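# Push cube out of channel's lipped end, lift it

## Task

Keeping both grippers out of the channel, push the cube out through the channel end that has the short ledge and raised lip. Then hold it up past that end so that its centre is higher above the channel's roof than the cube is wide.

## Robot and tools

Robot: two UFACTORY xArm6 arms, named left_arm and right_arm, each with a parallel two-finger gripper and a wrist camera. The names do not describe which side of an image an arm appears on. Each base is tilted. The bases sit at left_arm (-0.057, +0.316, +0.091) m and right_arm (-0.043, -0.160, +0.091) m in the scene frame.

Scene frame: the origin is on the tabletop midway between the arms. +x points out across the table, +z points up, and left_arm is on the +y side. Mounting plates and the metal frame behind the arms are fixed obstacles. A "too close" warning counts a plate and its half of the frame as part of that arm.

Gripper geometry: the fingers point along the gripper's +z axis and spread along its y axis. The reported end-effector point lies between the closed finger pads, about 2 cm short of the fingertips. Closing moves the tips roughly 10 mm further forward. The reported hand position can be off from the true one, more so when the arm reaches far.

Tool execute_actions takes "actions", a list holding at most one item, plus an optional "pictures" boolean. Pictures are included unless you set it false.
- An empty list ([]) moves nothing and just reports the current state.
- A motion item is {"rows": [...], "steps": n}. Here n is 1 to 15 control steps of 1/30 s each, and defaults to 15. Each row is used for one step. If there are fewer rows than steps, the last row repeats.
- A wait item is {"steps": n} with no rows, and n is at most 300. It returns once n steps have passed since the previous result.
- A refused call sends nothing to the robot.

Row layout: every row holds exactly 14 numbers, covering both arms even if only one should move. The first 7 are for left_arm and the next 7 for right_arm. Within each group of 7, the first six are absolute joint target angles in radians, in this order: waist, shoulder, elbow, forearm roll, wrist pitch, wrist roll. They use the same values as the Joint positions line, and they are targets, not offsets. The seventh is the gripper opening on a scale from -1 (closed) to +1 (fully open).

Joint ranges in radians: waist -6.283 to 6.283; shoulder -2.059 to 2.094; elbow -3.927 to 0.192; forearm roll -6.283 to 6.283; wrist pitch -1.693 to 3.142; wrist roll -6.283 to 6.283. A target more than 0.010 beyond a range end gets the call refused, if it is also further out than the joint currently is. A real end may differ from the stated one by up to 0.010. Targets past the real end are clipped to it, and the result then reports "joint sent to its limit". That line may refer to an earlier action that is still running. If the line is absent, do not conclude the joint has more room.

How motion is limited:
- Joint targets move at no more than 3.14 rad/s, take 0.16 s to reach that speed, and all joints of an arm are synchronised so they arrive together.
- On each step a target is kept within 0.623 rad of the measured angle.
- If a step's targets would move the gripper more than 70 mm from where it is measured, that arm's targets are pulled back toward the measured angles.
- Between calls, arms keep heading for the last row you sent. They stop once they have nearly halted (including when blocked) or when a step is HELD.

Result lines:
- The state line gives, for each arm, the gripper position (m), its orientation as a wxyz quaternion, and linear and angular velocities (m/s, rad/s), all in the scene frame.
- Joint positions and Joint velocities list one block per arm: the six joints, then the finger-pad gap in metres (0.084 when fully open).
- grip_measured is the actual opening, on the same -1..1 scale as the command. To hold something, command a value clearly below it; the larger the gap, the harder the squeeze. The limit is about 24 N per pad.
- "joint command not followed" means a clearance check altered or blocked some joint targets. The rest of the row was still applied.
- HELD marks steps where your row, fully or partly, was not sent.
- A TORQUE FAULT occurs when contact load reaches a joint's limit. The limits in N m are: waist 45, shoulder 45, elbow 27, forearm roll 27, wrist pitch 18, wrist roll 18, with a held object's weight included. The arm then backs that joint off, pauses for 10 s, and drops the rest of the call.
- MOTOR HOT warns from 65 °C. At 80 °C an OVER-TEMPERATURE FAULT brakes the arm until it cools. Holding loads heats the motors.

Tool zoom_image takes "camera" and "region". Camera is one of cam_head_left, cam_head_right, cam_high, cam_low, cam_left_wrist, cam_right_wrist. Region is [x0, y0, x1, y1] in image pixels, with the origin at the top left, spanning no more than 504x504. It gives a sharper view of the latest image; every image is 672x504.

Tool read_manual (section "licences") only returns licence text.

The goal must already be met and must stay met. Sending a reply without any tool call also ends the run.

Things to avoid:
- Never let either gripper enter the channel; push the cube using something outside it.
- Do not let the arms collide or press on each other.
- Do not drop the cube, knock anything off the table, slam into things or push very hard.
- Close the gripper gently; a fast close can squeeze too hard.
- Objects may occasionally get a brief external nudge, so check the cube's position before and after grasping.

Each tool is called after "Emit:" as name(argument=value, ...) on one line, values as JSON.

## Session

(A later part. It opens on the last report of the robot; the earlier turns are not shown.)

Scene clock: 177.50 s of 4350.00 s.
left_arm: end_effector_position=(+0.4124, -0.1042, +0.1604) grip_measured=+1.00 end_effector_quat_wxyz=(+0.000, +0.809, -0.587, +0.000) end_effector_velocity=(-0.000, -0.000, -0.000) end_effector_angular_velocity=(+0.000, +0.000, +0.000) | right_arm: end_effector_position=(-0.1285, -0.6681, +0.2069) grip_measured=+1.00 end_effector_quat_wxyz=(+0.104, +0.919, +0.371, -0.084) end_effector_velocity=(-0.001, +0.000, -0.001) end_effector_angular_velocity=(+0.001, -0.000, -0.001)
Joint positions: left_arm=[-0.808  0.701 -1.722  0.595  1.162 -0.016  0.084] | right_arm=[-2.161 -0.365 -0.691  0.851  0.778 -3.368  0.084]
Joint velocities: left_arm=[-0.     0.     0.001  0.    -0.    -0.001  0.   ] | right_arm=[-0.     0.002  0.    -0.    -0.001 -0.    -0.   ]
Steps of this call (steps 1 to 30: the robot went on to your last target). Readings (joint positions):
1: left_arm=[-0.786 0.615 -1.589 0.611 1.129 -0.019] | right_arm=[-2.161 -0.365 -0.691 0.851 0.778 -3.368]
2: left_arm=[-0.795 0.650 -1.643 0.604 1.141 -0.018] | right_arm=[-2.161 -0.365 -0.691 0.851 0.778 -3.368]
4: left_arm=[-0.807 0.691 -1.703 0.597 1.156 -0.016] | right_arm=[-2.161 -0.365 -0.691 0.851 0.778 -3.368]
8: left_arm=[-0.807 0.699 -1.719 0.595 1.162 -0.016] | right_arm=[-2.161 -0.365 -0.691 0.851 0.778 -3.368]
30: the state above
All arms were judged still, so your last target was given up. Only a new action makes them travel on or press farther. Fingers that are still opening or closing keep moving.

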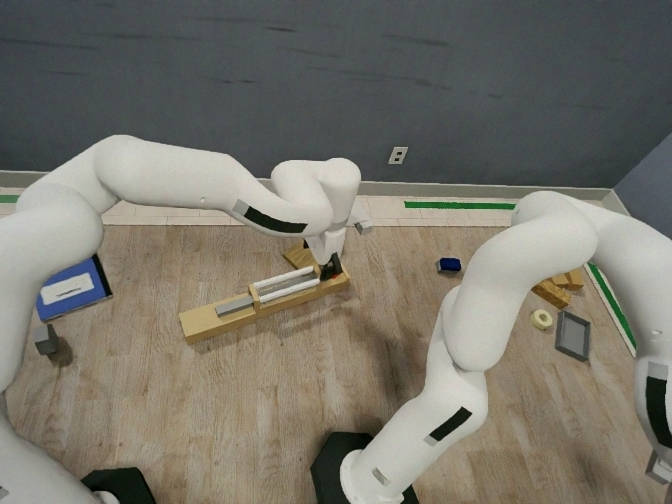

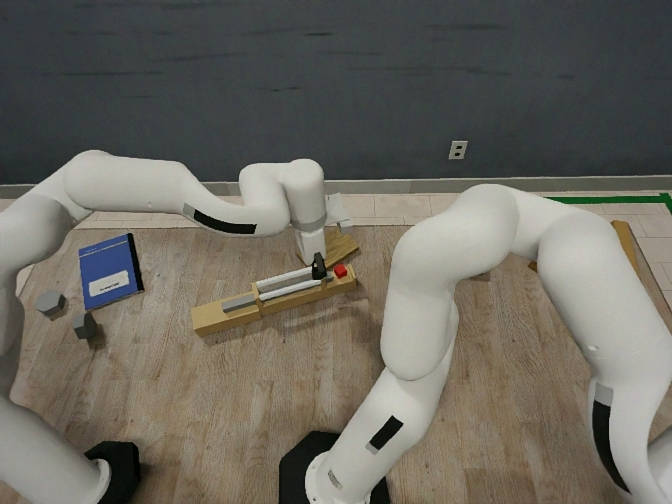

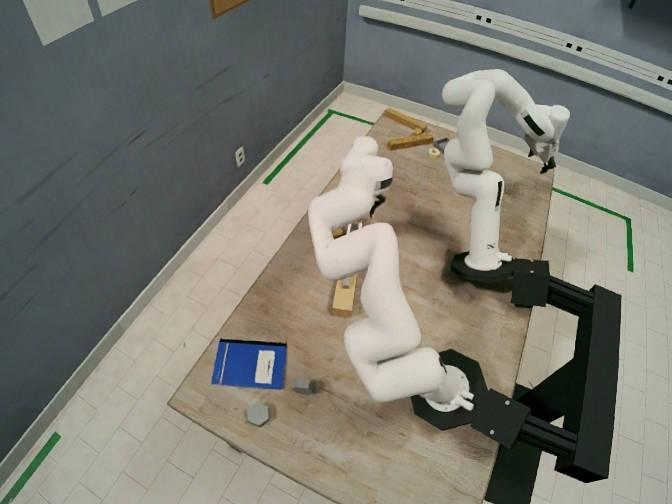

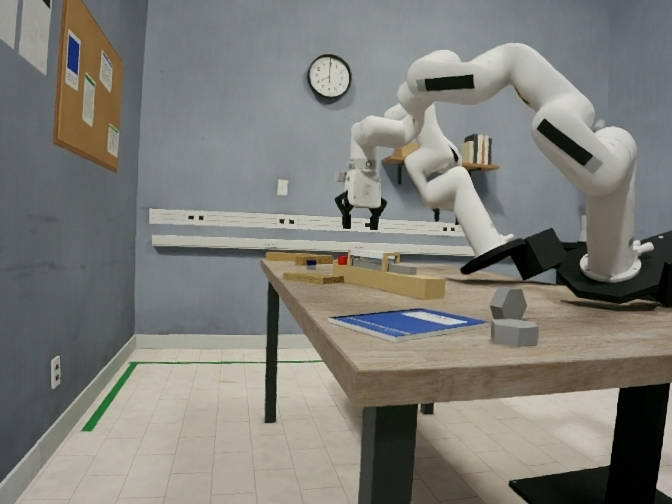

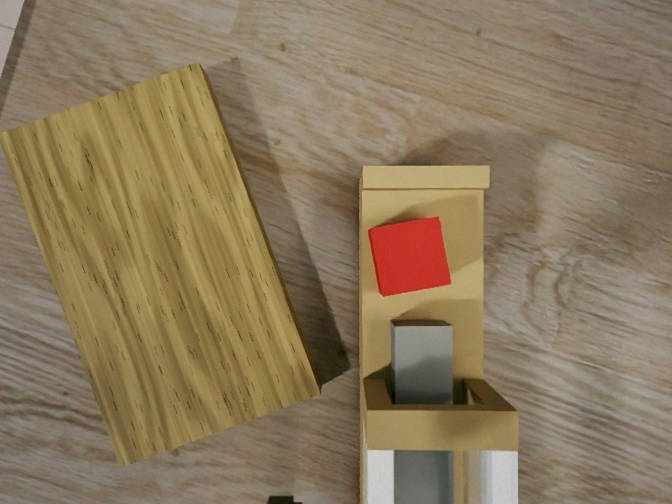

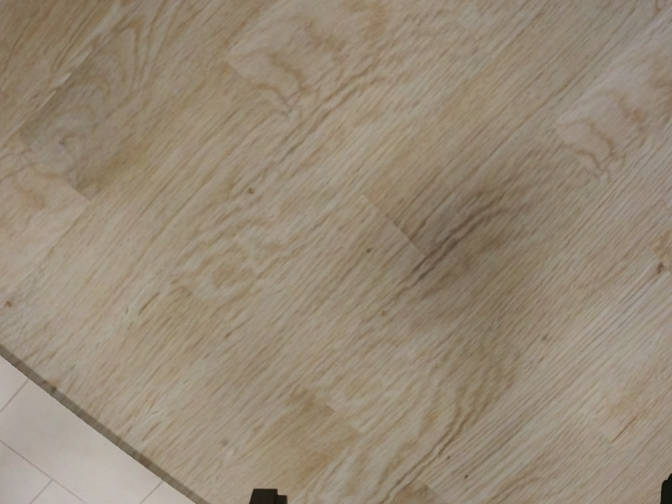

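Emit:
execute_actions(actions=[{"rows":[[-0.818,1.018,-2.213,0.56,1.314,-0.092,0.3,-2.161,-0.365,-0.691,0.851,0.778,-3.368,1]]}], pictures=false)

Emit:
execute_actions(actions=[{"steps":15}], pictures=false)

Emit:
execute_actions(actions=[{"rows":[[-0.785,1.055,-2.18,0.579,1.239,-0.106,0.3,-2.161,-0.365,-0.691,0.851,0.778,-3.368,1]],"steps":10}], pictures=false)

Emit:
execute_actions(actions=[{"rows":[[-0.751,1.093,-2.149,0.598,1.164,-0.12,0.3,-2.161,-0.365,-0.691,0.851,0.778,-3.368,1]]}], pictures=false)

Emit:
execute_actions(actions=[{"steps":15}], pictures=false)

Emit:
execute_actions(actions=[{"rows":[[-0.751,1.093,-2.149,0.598,1.164,-0.12,-1,-2.161,-0.365,-0.691,0.851,0.778,-3.368,1]]}], pictures=false)

Emit:
execute_actions(actions=[{"rows":[[-0.818,1.018,-2.213,0.56,1.314,-0.092,-1,-2.161,-0.365,-0.691,0.851,0.778,-3.368,1]]}], pictures=false)

Emit:
execute_actions(actions=[{"steps":20}])

Scene clock: 196.77 s of 4350.00 s.
left_arm: end_effector_position=(+0.4401, -0.1606, +0.1497) grip_measured=+0.29 end_effector_quat_wxyz=(-0.000, +0.856, -0.517, -0.000) end_effector_velocity=(+0.040, -0.000, +0.052) end_effector_angular_velocity=(-0.079, -0.050, +0.067) | right_arm: end_effector_position=(-0.1285, -0.6681, +0.2069) grip_measured=+1.00 end_effector_quat_wxyz=(+0.104, +0.919, +0.371, -0.084) end_effector_velocity=(-0.000, +0.000, -0.001) end_effector_angular_velocity=(+0.002, -0.000, -0.001)
Joint positions: left_arm=[-0.818  1.017 -2.211  0.56   1.314 -0.092  0.056] | right_arm=[-2.161 -0.365 -0.691  0.851  0.778 -3.368  0.084]
Joint velocities: left_arm=[ 0.003 -0.052 -0.063  0.001  0.003 -0.005  0.   ] | right_arm=[-0.     0.002 -0.    -0.     0.    -0.     0.   ]
Steps of this call (steps 1 to 90: nothing new was sent; then 15.77 s passed at rest; steps 91 to 105: all 15 steps of this action). Readings (joint positions):
91: left_arm=[-0.808 0.701 -1.722 0.595 1.162 -0.016] | right_arm=[-2.161 -0.365 -0.691 0.851 0.778 -3.368]
92: left_arm=[-0.808 0.703 -1.726 0.595 1.164 -0.017] | right_arm=[-2.161 -0.365 -0.691 0.851 0.778 -3.368]
94: left_arm=[-0.809 0.734 -1.777 0.591 1.180 -0.025] | right_arm=[-2.161 -0.365 -0.691 0.851 0.778 -3.368]
98: left_arm=[-0.815 0.924 -2.070 0.570 1.268 -0.069] | right_arm=[-2.161 -0.365 -0.691 0.851 0.778 -3.368]
105: the state above

Scene clock: 197.27 s of 4350.00 s.
left_arm: end_effector_position=(+0.4405, -0.1608, +0.1502) grip_measured=+0.29 end_effector_quat_wxyz=(+0.000, +0.856, -0.517, -0.000) end_effector_velocity=(-0.000, -0.000, -0.000) end_effector_angular_velocity=(-0.000, +0.000, -0.000) | right_arm: end_effector_position=(-0.1285, -0.6681, +0.2069) grip_measured=+1.00 end_effector_quat_wxyz=(+0.104, +0.919, +0.371, -0.084) end_effector_velocity=(-0.000, -0.000, +0.001) end_effector_angular_velocity=(-0.003, +0.002, +0.000)
Joint positions: left_arm=[-0.818  1.018 -2.213  0.56   1.314 -0.092  0.056] | right_arm=[-2.161 -0.365 -0.691  0.851  0.778 -3.368  0.084]
Joint velocities: left_arm=[-0.     0.002 -0.002 -0.    -0.    -0.    -0.   ] | right_arm=[-0.001 -0.002 -0.     0.001 -0.001 -0.     0.   ]
Steps of this call (steps 1 to 15: the robot went on to your last target). Readings (joint positions):
1: left_arm=[-0.818 1.016 -2.213 0.560 1.314 -0.092] | right_arm=[-2.161 -0.365 -0.691 0.851 0.778 -3.368]
2: left_arm=[-0.818 1.015 -2.213 0.560 1.314 -0.092] | right_arm=[-2.161 -0.365 -0.691 0.851 0.778 -3.368]
4: left_arm=[-0.818 1.015 -2.213 0.560 1.314 -0.092] | right_arm=[-2.161 -0.365 -0.691 0.851 0.778 -3.368]
8: left_arm=[-0.818 1.018 -2.212 0.560 1.314 -0.092] | right_arm=[-2.161 -0.365 -0.691 0.851 0.778 -3.368]
15: the state above
All arms were judged still, so your last target was given up. Only a new action makes them travel on or press farther. Fingers that are still opening or closing keep moving.

Scene clock: 197.60 s of 4350.00 s.
left_arm: end_effector_position=(+0.4383, -0.1614, +0.1069) grip_measured=+0.29 end_effector_quat_wxyz=(-0.002, +0.855, -0.518, -0.003) end_effector_velocity=(+0.049, -0.026, +0.091) end_effector_angular_velocity=(-0.154, -0.101, +0.056) | right_arm: end_effector_position=(-0.1285, -0.6681, +0.2069) grip_measured=+1.00 end_effector_quat_wxyz=(+0.104, +0.919, +0.371, -0.084) end_effector_velocity=(+0.000, +0.000, -0.001) end_effector_angular_velocity=(+0.001, -0.001, +0.000)
Joint positions: left_arm=[-0.784  1.059 -2.177  0.579  1.24  -0.106  0.056] | right_arm=[-2.161 -0.365 -0.691  0.851  0.778 -3.368  0.084]
Joint velocities: left_arm=[-0.033 -0.081 -0.083  0.002 -0.027 -0.     0.   ] | right_arm=[ 0.001  0.001  0.     0.    -0.     0.     0.   ]
Steps of this call (steps 1 to 10: all 10 steps of this action). Readings (joint positions):
1: left_arm=[-0.818 1.018 -2.213 0.560 1.314 -0.092] | right_arm=[-2.161 -0.365 -0.691 0.851 0.778 -3.368]
2: left_arm=[-0.817 1.019 -2.212 0.561 1.309 -0.093] | right_arm=[-2.161 -0.365 -0.691 0.851 0.778 -3.368]
4: left_arm=[-0.803 1.033 -2.200 0.571 1.269 -0.100] | right_arm=[-2.161 -0.365 -0.691 0.851 0.778 -3.368]
8: left_arm=[-0.782 1.062 -2.174 0.579 1.242 -0.106] | right_arm=[-2.161 -0.365 -0.691 0.851 0.778 -3.368]
10: the state above

Scene clock: 198.10 s of 4350.00 s.
left_arm: end_effector_position=(+0.4403, -0.1621, +0.0729) grip_measured=+0.29 end_effector_quat_wxyz=(+0.001, +0.857, -0.516, +0.002) end_effector_velocity=(-0.014, +0.006, -0.021) end_effector_angular_velocity=(+0.035, +0.024, -0.016) | right_arm: end_effector_position=(-0.1285, -0.6681, +0.2069) grip_measured=+1.00 end_effector_quat_wxyz=(+0.104, +0.919, +0.371, -0.084) end_effector_velocity=(-0.000, +0.000, -0.000) end_effector_angular_velocity=(-0.001, -0.001, -0.002)
Joint positions: left_arm=[-0.752  1.091 -2.151  0.598  1.164 -0.12   0.056] | right_arm=[-2.161 -0.365 -0.691  0.851  0.778 -3.368  0.084]
Joint velocities: left_arm=[ 0.005  0.019  0.023 -0.     0.005 -0.    -0.   ] | right_arm=[-0.001  0.002 -0.     0.002 -0.    -0.001  0.   ]
Steps of this call (steps 1 to 15: all 15 steps of this action). Readings (joint positions):
1: left_arm=[-0.785 1.056 -2.180 0.579 1.239 -0.106] | right_arm=[-2.161 -0.365 -0.691 0.851 0.778 -3.368]
2: left_arm=[-0.785 1.055 -2.181 0.580 1.234 -0.107] | right_arm=[-2.161 -0.365 -0.691 0.851 0.778 -3.368]
4: left_arm=[-0.770 1.068 -2.171 0.590 1.193 -0.114] | right_arm=[-2.161 -0.365 -0.691 0.851 0.778 -3.368]
8: left_arm=[-0.748 1.099 -2.142 0.598 1.168 -0.120] | right_arm=[-2.161 -0.365 -0.691 0.851 0.778 -3.368]
15: the state above

Scene clock: 198.60 s of 4350.00 s.
left_arm: end_effector_position=(+0.4387, -0.1616, +0.0705) grip_measured=+0.29 end_effector_quat_wxyz=(+0.000, +0.856, -0.517, +0.000) end_effector_velocity=(-0.001, -0.000, -0.001) end_effector_angular_velocity=(+0.000, +0.001, -0.000) | right_arm: end_effector_position=(-0.1285, -0.6681, +0.2069) grip_measured=+1.00 end_effector_quat_wxyz=(+0.104, +0.919, +0.371, -0.084) end_effector_velocity=(-0.000, -0.000, +0.000) end_effector_angular_velocity=(-0.002, +0.000, -0.002)
Joint positions: left_arm=[-0.751  1.093 -2.149  0.598  1.164 -0.12   0.056] | right_arm=[-2.161 -0.365 -0.691  0.851  0.778 -3.368  0.084]
Joint velocities: left_arm=[ 0.     0.001  0.001 -0.    -0.001 -0.001 -0.   ] | right_arm=[-0.001  0.    -0.     0.002 -0.001  0.    -0.   ]
Steps of this call (steps 1 to 15: the robot went on to your last target). Readings (joint positions):
1: left_arm=[-0.751 1.091 -2.150 0.598 1.164 -0.120] | right_arm=[-2.161 -0.365 -0.691 0.851 0.778 -3.368]
2: left_arm=[-0.751 1.092 -2.150 0.598 1.164 -0.120] | right_arm=[-2.161 -0.365 -0.691 0.851 0.778 -3.368]
4: left_arm=[-0.751 1.093 -2.149 0.598 1.164 -0.120] | right_arm=[-2.161 -0.365 -0.691 0.851 0.778 -3.368]
8: left_arm=[-0.751 1.093 -2.149 0.598 1.164 -0.120] | right_arm=[-2.161 -0.365 -0.691 0.851 0.778 -3.368]
15: the state above
All arms were judged still, so your last target was given up. Only a new action makes them travel on or press farther. Fingers that are still opening or closing keep moving.

Scene clock: 199.10 s of 4350.00 s.
left_arm: end_effector_position=(+0.4388, -0.1615, +0.0705) grip_measured=-0.46 end_effector_quat_wxyz=(+0.000, +0.856, -0.516, +0.000) end_effector_velocity=(-0.001, +0.000, -0.000) end_effector_angular_velocity=(+0.001, +0.001, +0.000) | right_arm: end_effector_position=(-0.1285, -0.6681, +0.2069) grip_measured=+1.00 end_effector_quat_wxyz=(+0.104, +0.919, +0.371, -0.084) end_effector_velocity=(+0.000, -0.000, +0.001) end_effector_angular_velocity=(-0.001, +0.000, -0.000)
Joint positions: left_arm=[-0.751  1.093 -2.149  0.598  1.164 -0.12   0.024] | right_arm=[-2.161 -0.365 -0.691  0.851  0.778 -3.368  0.084]
Joint velocities: left_arm=[-0.     0.     0.001 -0.     0.    -0.001  0.   ] | right_arm=[-0.001 -0.001 -0.     0.001  0.     0.    -0.   ]
Steps of this call (steps 1 to 15: all 15 steps of this action). Readings (joint positions):
1: left_arm=[-0.751 1.093 -2.149 0.598 1.164 -0.120] | right_arm=[-2.161 -0.365 -0.691 0.851 0.778 -3.368]
2: left_arm=[-0.751 1.093 -2.149 0.598 1.164 -0.120] | right_arm=[-2.161 -0.365 -0.691 0.851 0.778 -3.368]
4: left_arm=[-0.751 1.093 -2.149 0.598 1.164 -0.120] | right_arm=[-2.161 -0.365 -0.691 0.851 0.778 -3.368]
8: left_arm=[-0.751 1.093 -2.149 0.598 1.164 -0.120] | right_arm=[-2.161 -0.365 -0.691 0.851 0.778 -3.368]
15: the state above

Scene clock: 199.60 s of 4350.00 s.
left_arm: end_effector_position=(+0.4377, -0.1599, +0.1451) grip_measured=-0.46 end_effector_quat_wxyz=(-0.002, +0.855, -0.519, -0.004) end_effector_velocity=(+0.005, -0.005, +0.012) end_effector_angular_velocity=(-0.023, -0.014, +0.006) | right_arm: end_effector_position=(-0.1285, -0.6681, +0.2069) grip_measured=+1.00 end_effector_quat_wxyz=(+0.104, +0.919, +0.371, -0.084) end_effector_velocity=(-0.000, -0.000, +0.001) end_effector_angular_velocity=(-0.000, +0.002, +0.002)
Joint positions: left_arm=[-0.817  1.023 -2.208  0.56   1.315 -0.092  0.024] | right_arm=[-2.161 -0.365 -0.691  0.851  0.778 -3.368  0.084]
Joint velocities: left_arm=[-0.006 -0.006 -0.018 -0.    -0.004  0.001 -0.   ] | right_arm=[-0.001 -0.001 -0.    -0.001 -0.    -0.001  0.   ]
Steps of this call (steps 1 to 15: all 15 steps of this action). Readings (joint positions):
1: left_arm=[-0.751 1.093 -2.149 0.598 1.164 -0.120] | right_arm=[-2.161 -0.365 -0.691 0.851 0.778 -3.368]
2: left_arm=[-0.752 1.092 -2.150 0.597 1.169 -0.119] | right_arm=[-2.161 -0.365 -0.691 0.851 0.778 -3.368]
4: left_arm=[-0.769 1.076 -2.163 0.585 1.220 -0.110] | right_arm=[-2.161 -0.365 -0.691 0.851 0.778 -3.368]
8: left_arm=[-0.821 1.011 -2.220 0.562 1.303 -0.094] | right_arm=[-2.161 -0.365 -0.691 0.851 0.778 -3.368]
15: the state above

Scene clock: 200.27 s of 4350.00 s.
left_arm: end_effector_position=(+0.4404, -0.1608, +0.1501) grip_measured=-0.46 end_effector_quat_wxyz=(-0.000, +0.856, -0.517, -0.000) end_effector_velocity=(-0.001, +0.000, -0.001) end_effector_angular_velocity=(+0.002, +0.001, -0.001) | right_arm: end_effector_position=(-0.1285, -0.6681, +0.2069) grip_measured=+1.00 end_effector_quat_wxyz=(+0.104, +0.919, +0.371, -0.084) end_effector_velocity=(+0.000, +0.000, -0.000) end_effector_angular_velocity=(+0.001, -0.000, +0.001)
Joint positions: left_arm=[-0.818  1.018 -2.213  0.56   1.314 -0.092  0.024] | right_arm=[-2.161 -0.365 -0.691  0.851  0.778 -3.368  0.084]
Joint velocities: left_arm=[-0.     0.001  0.001 -0.     0.     0.    -0.   ] | right_arm=[ 0.001 -0.     0.    -0.001  0.     0.    -0.   ]
Steps of this call (steps 1 to 15: the robot went on to your last target; steps 16 to 20: nothing new was sent). Readings (joint positions):
1: left_arm=[-0.817 1.022 -2.209 0.560 1.315 -0.092] | right_arm=[-2.161 -0.365 -0.691 0.851 0.778 -3.368]
2: left_arm=[-0.817 1.021 -2.211 0.560 1.314 -0.092] | right_arm=[-2.161 -0.365 -0.691 0.851 0.778 -3.368]
4: left_arm=[-0.818 1.018 -2.213 0.560 1.314 -0.092] | right_arm=[-2.161 -0.365 -0.691 0.851 0.778 -3.368]
8: left_arm=[-0.818 1.018 -2.213 0.560 1.314 -0.092] | right_arm=[-2.161 -0.365 -0.691 0.851 0.778 -3.368]
20: the state above
All arms were judged still, so your last target was given up. Only a new action makes them travel on or press farther. Fingers that are still opening or closing keep moving.

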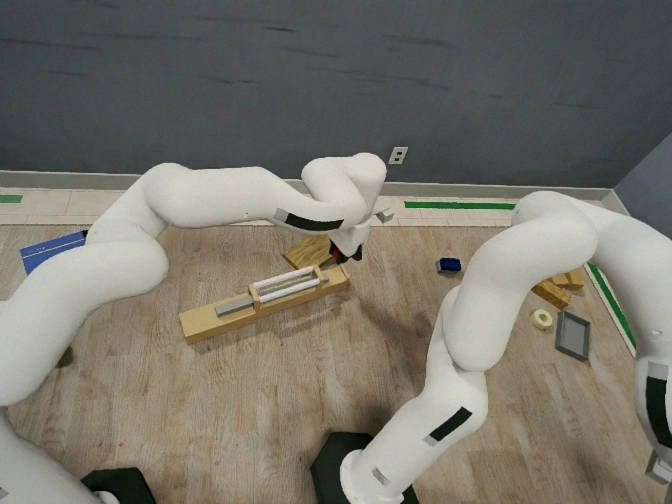

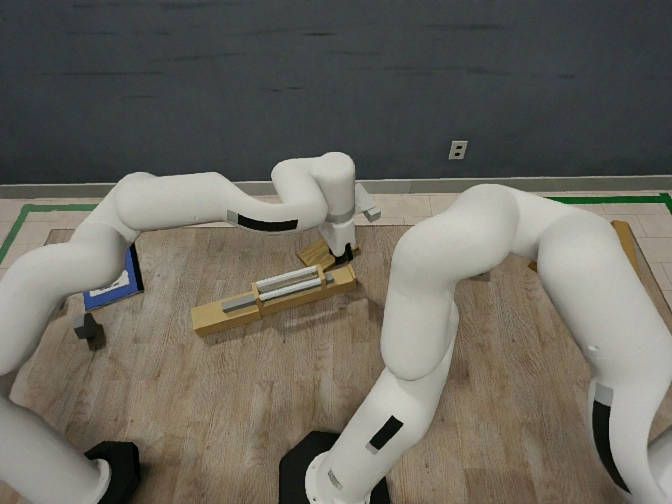

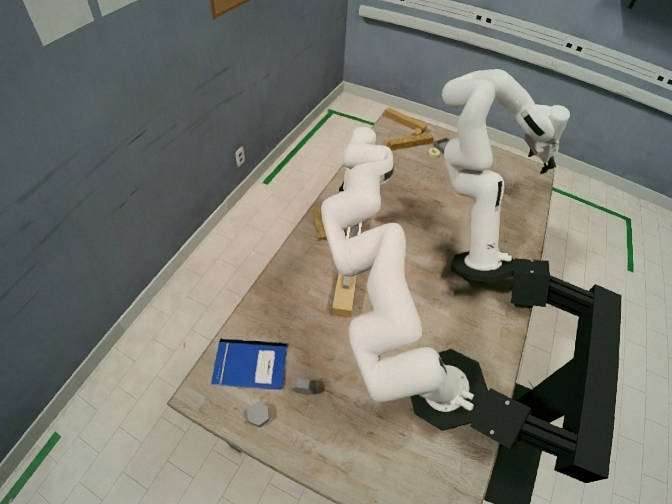

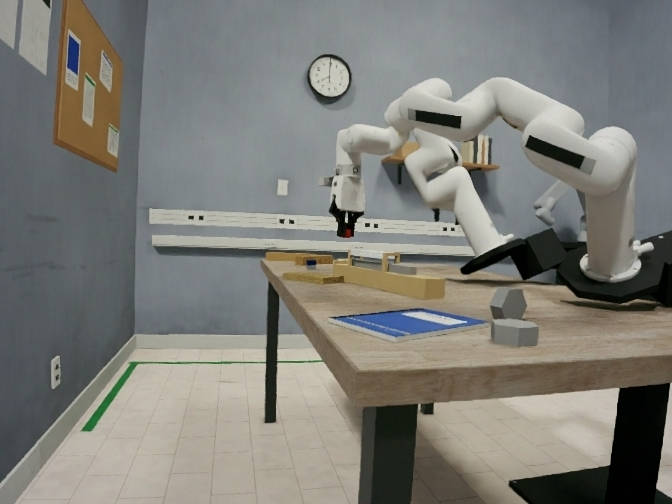

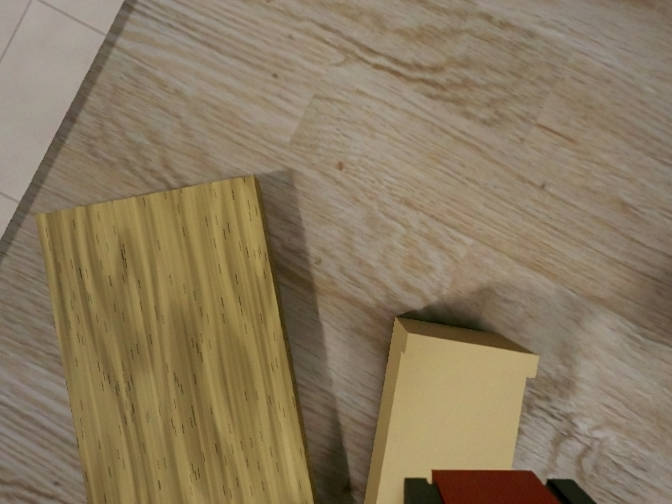

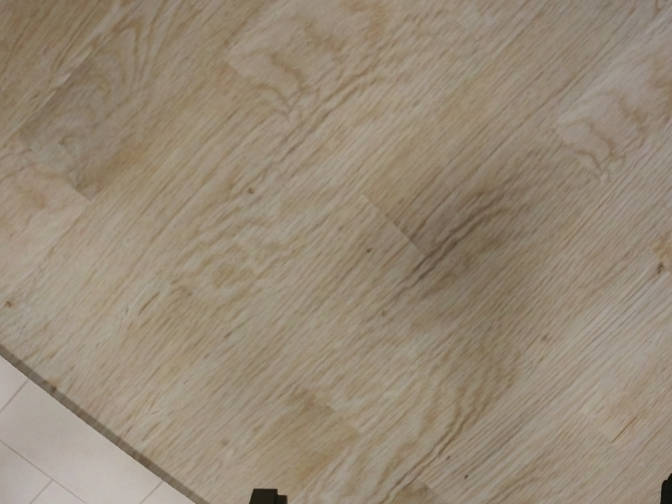

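Centre ≈0.132, above the required 0.11.

Emit:
finished_scene(scene=1)

The scene is finished: the task was done.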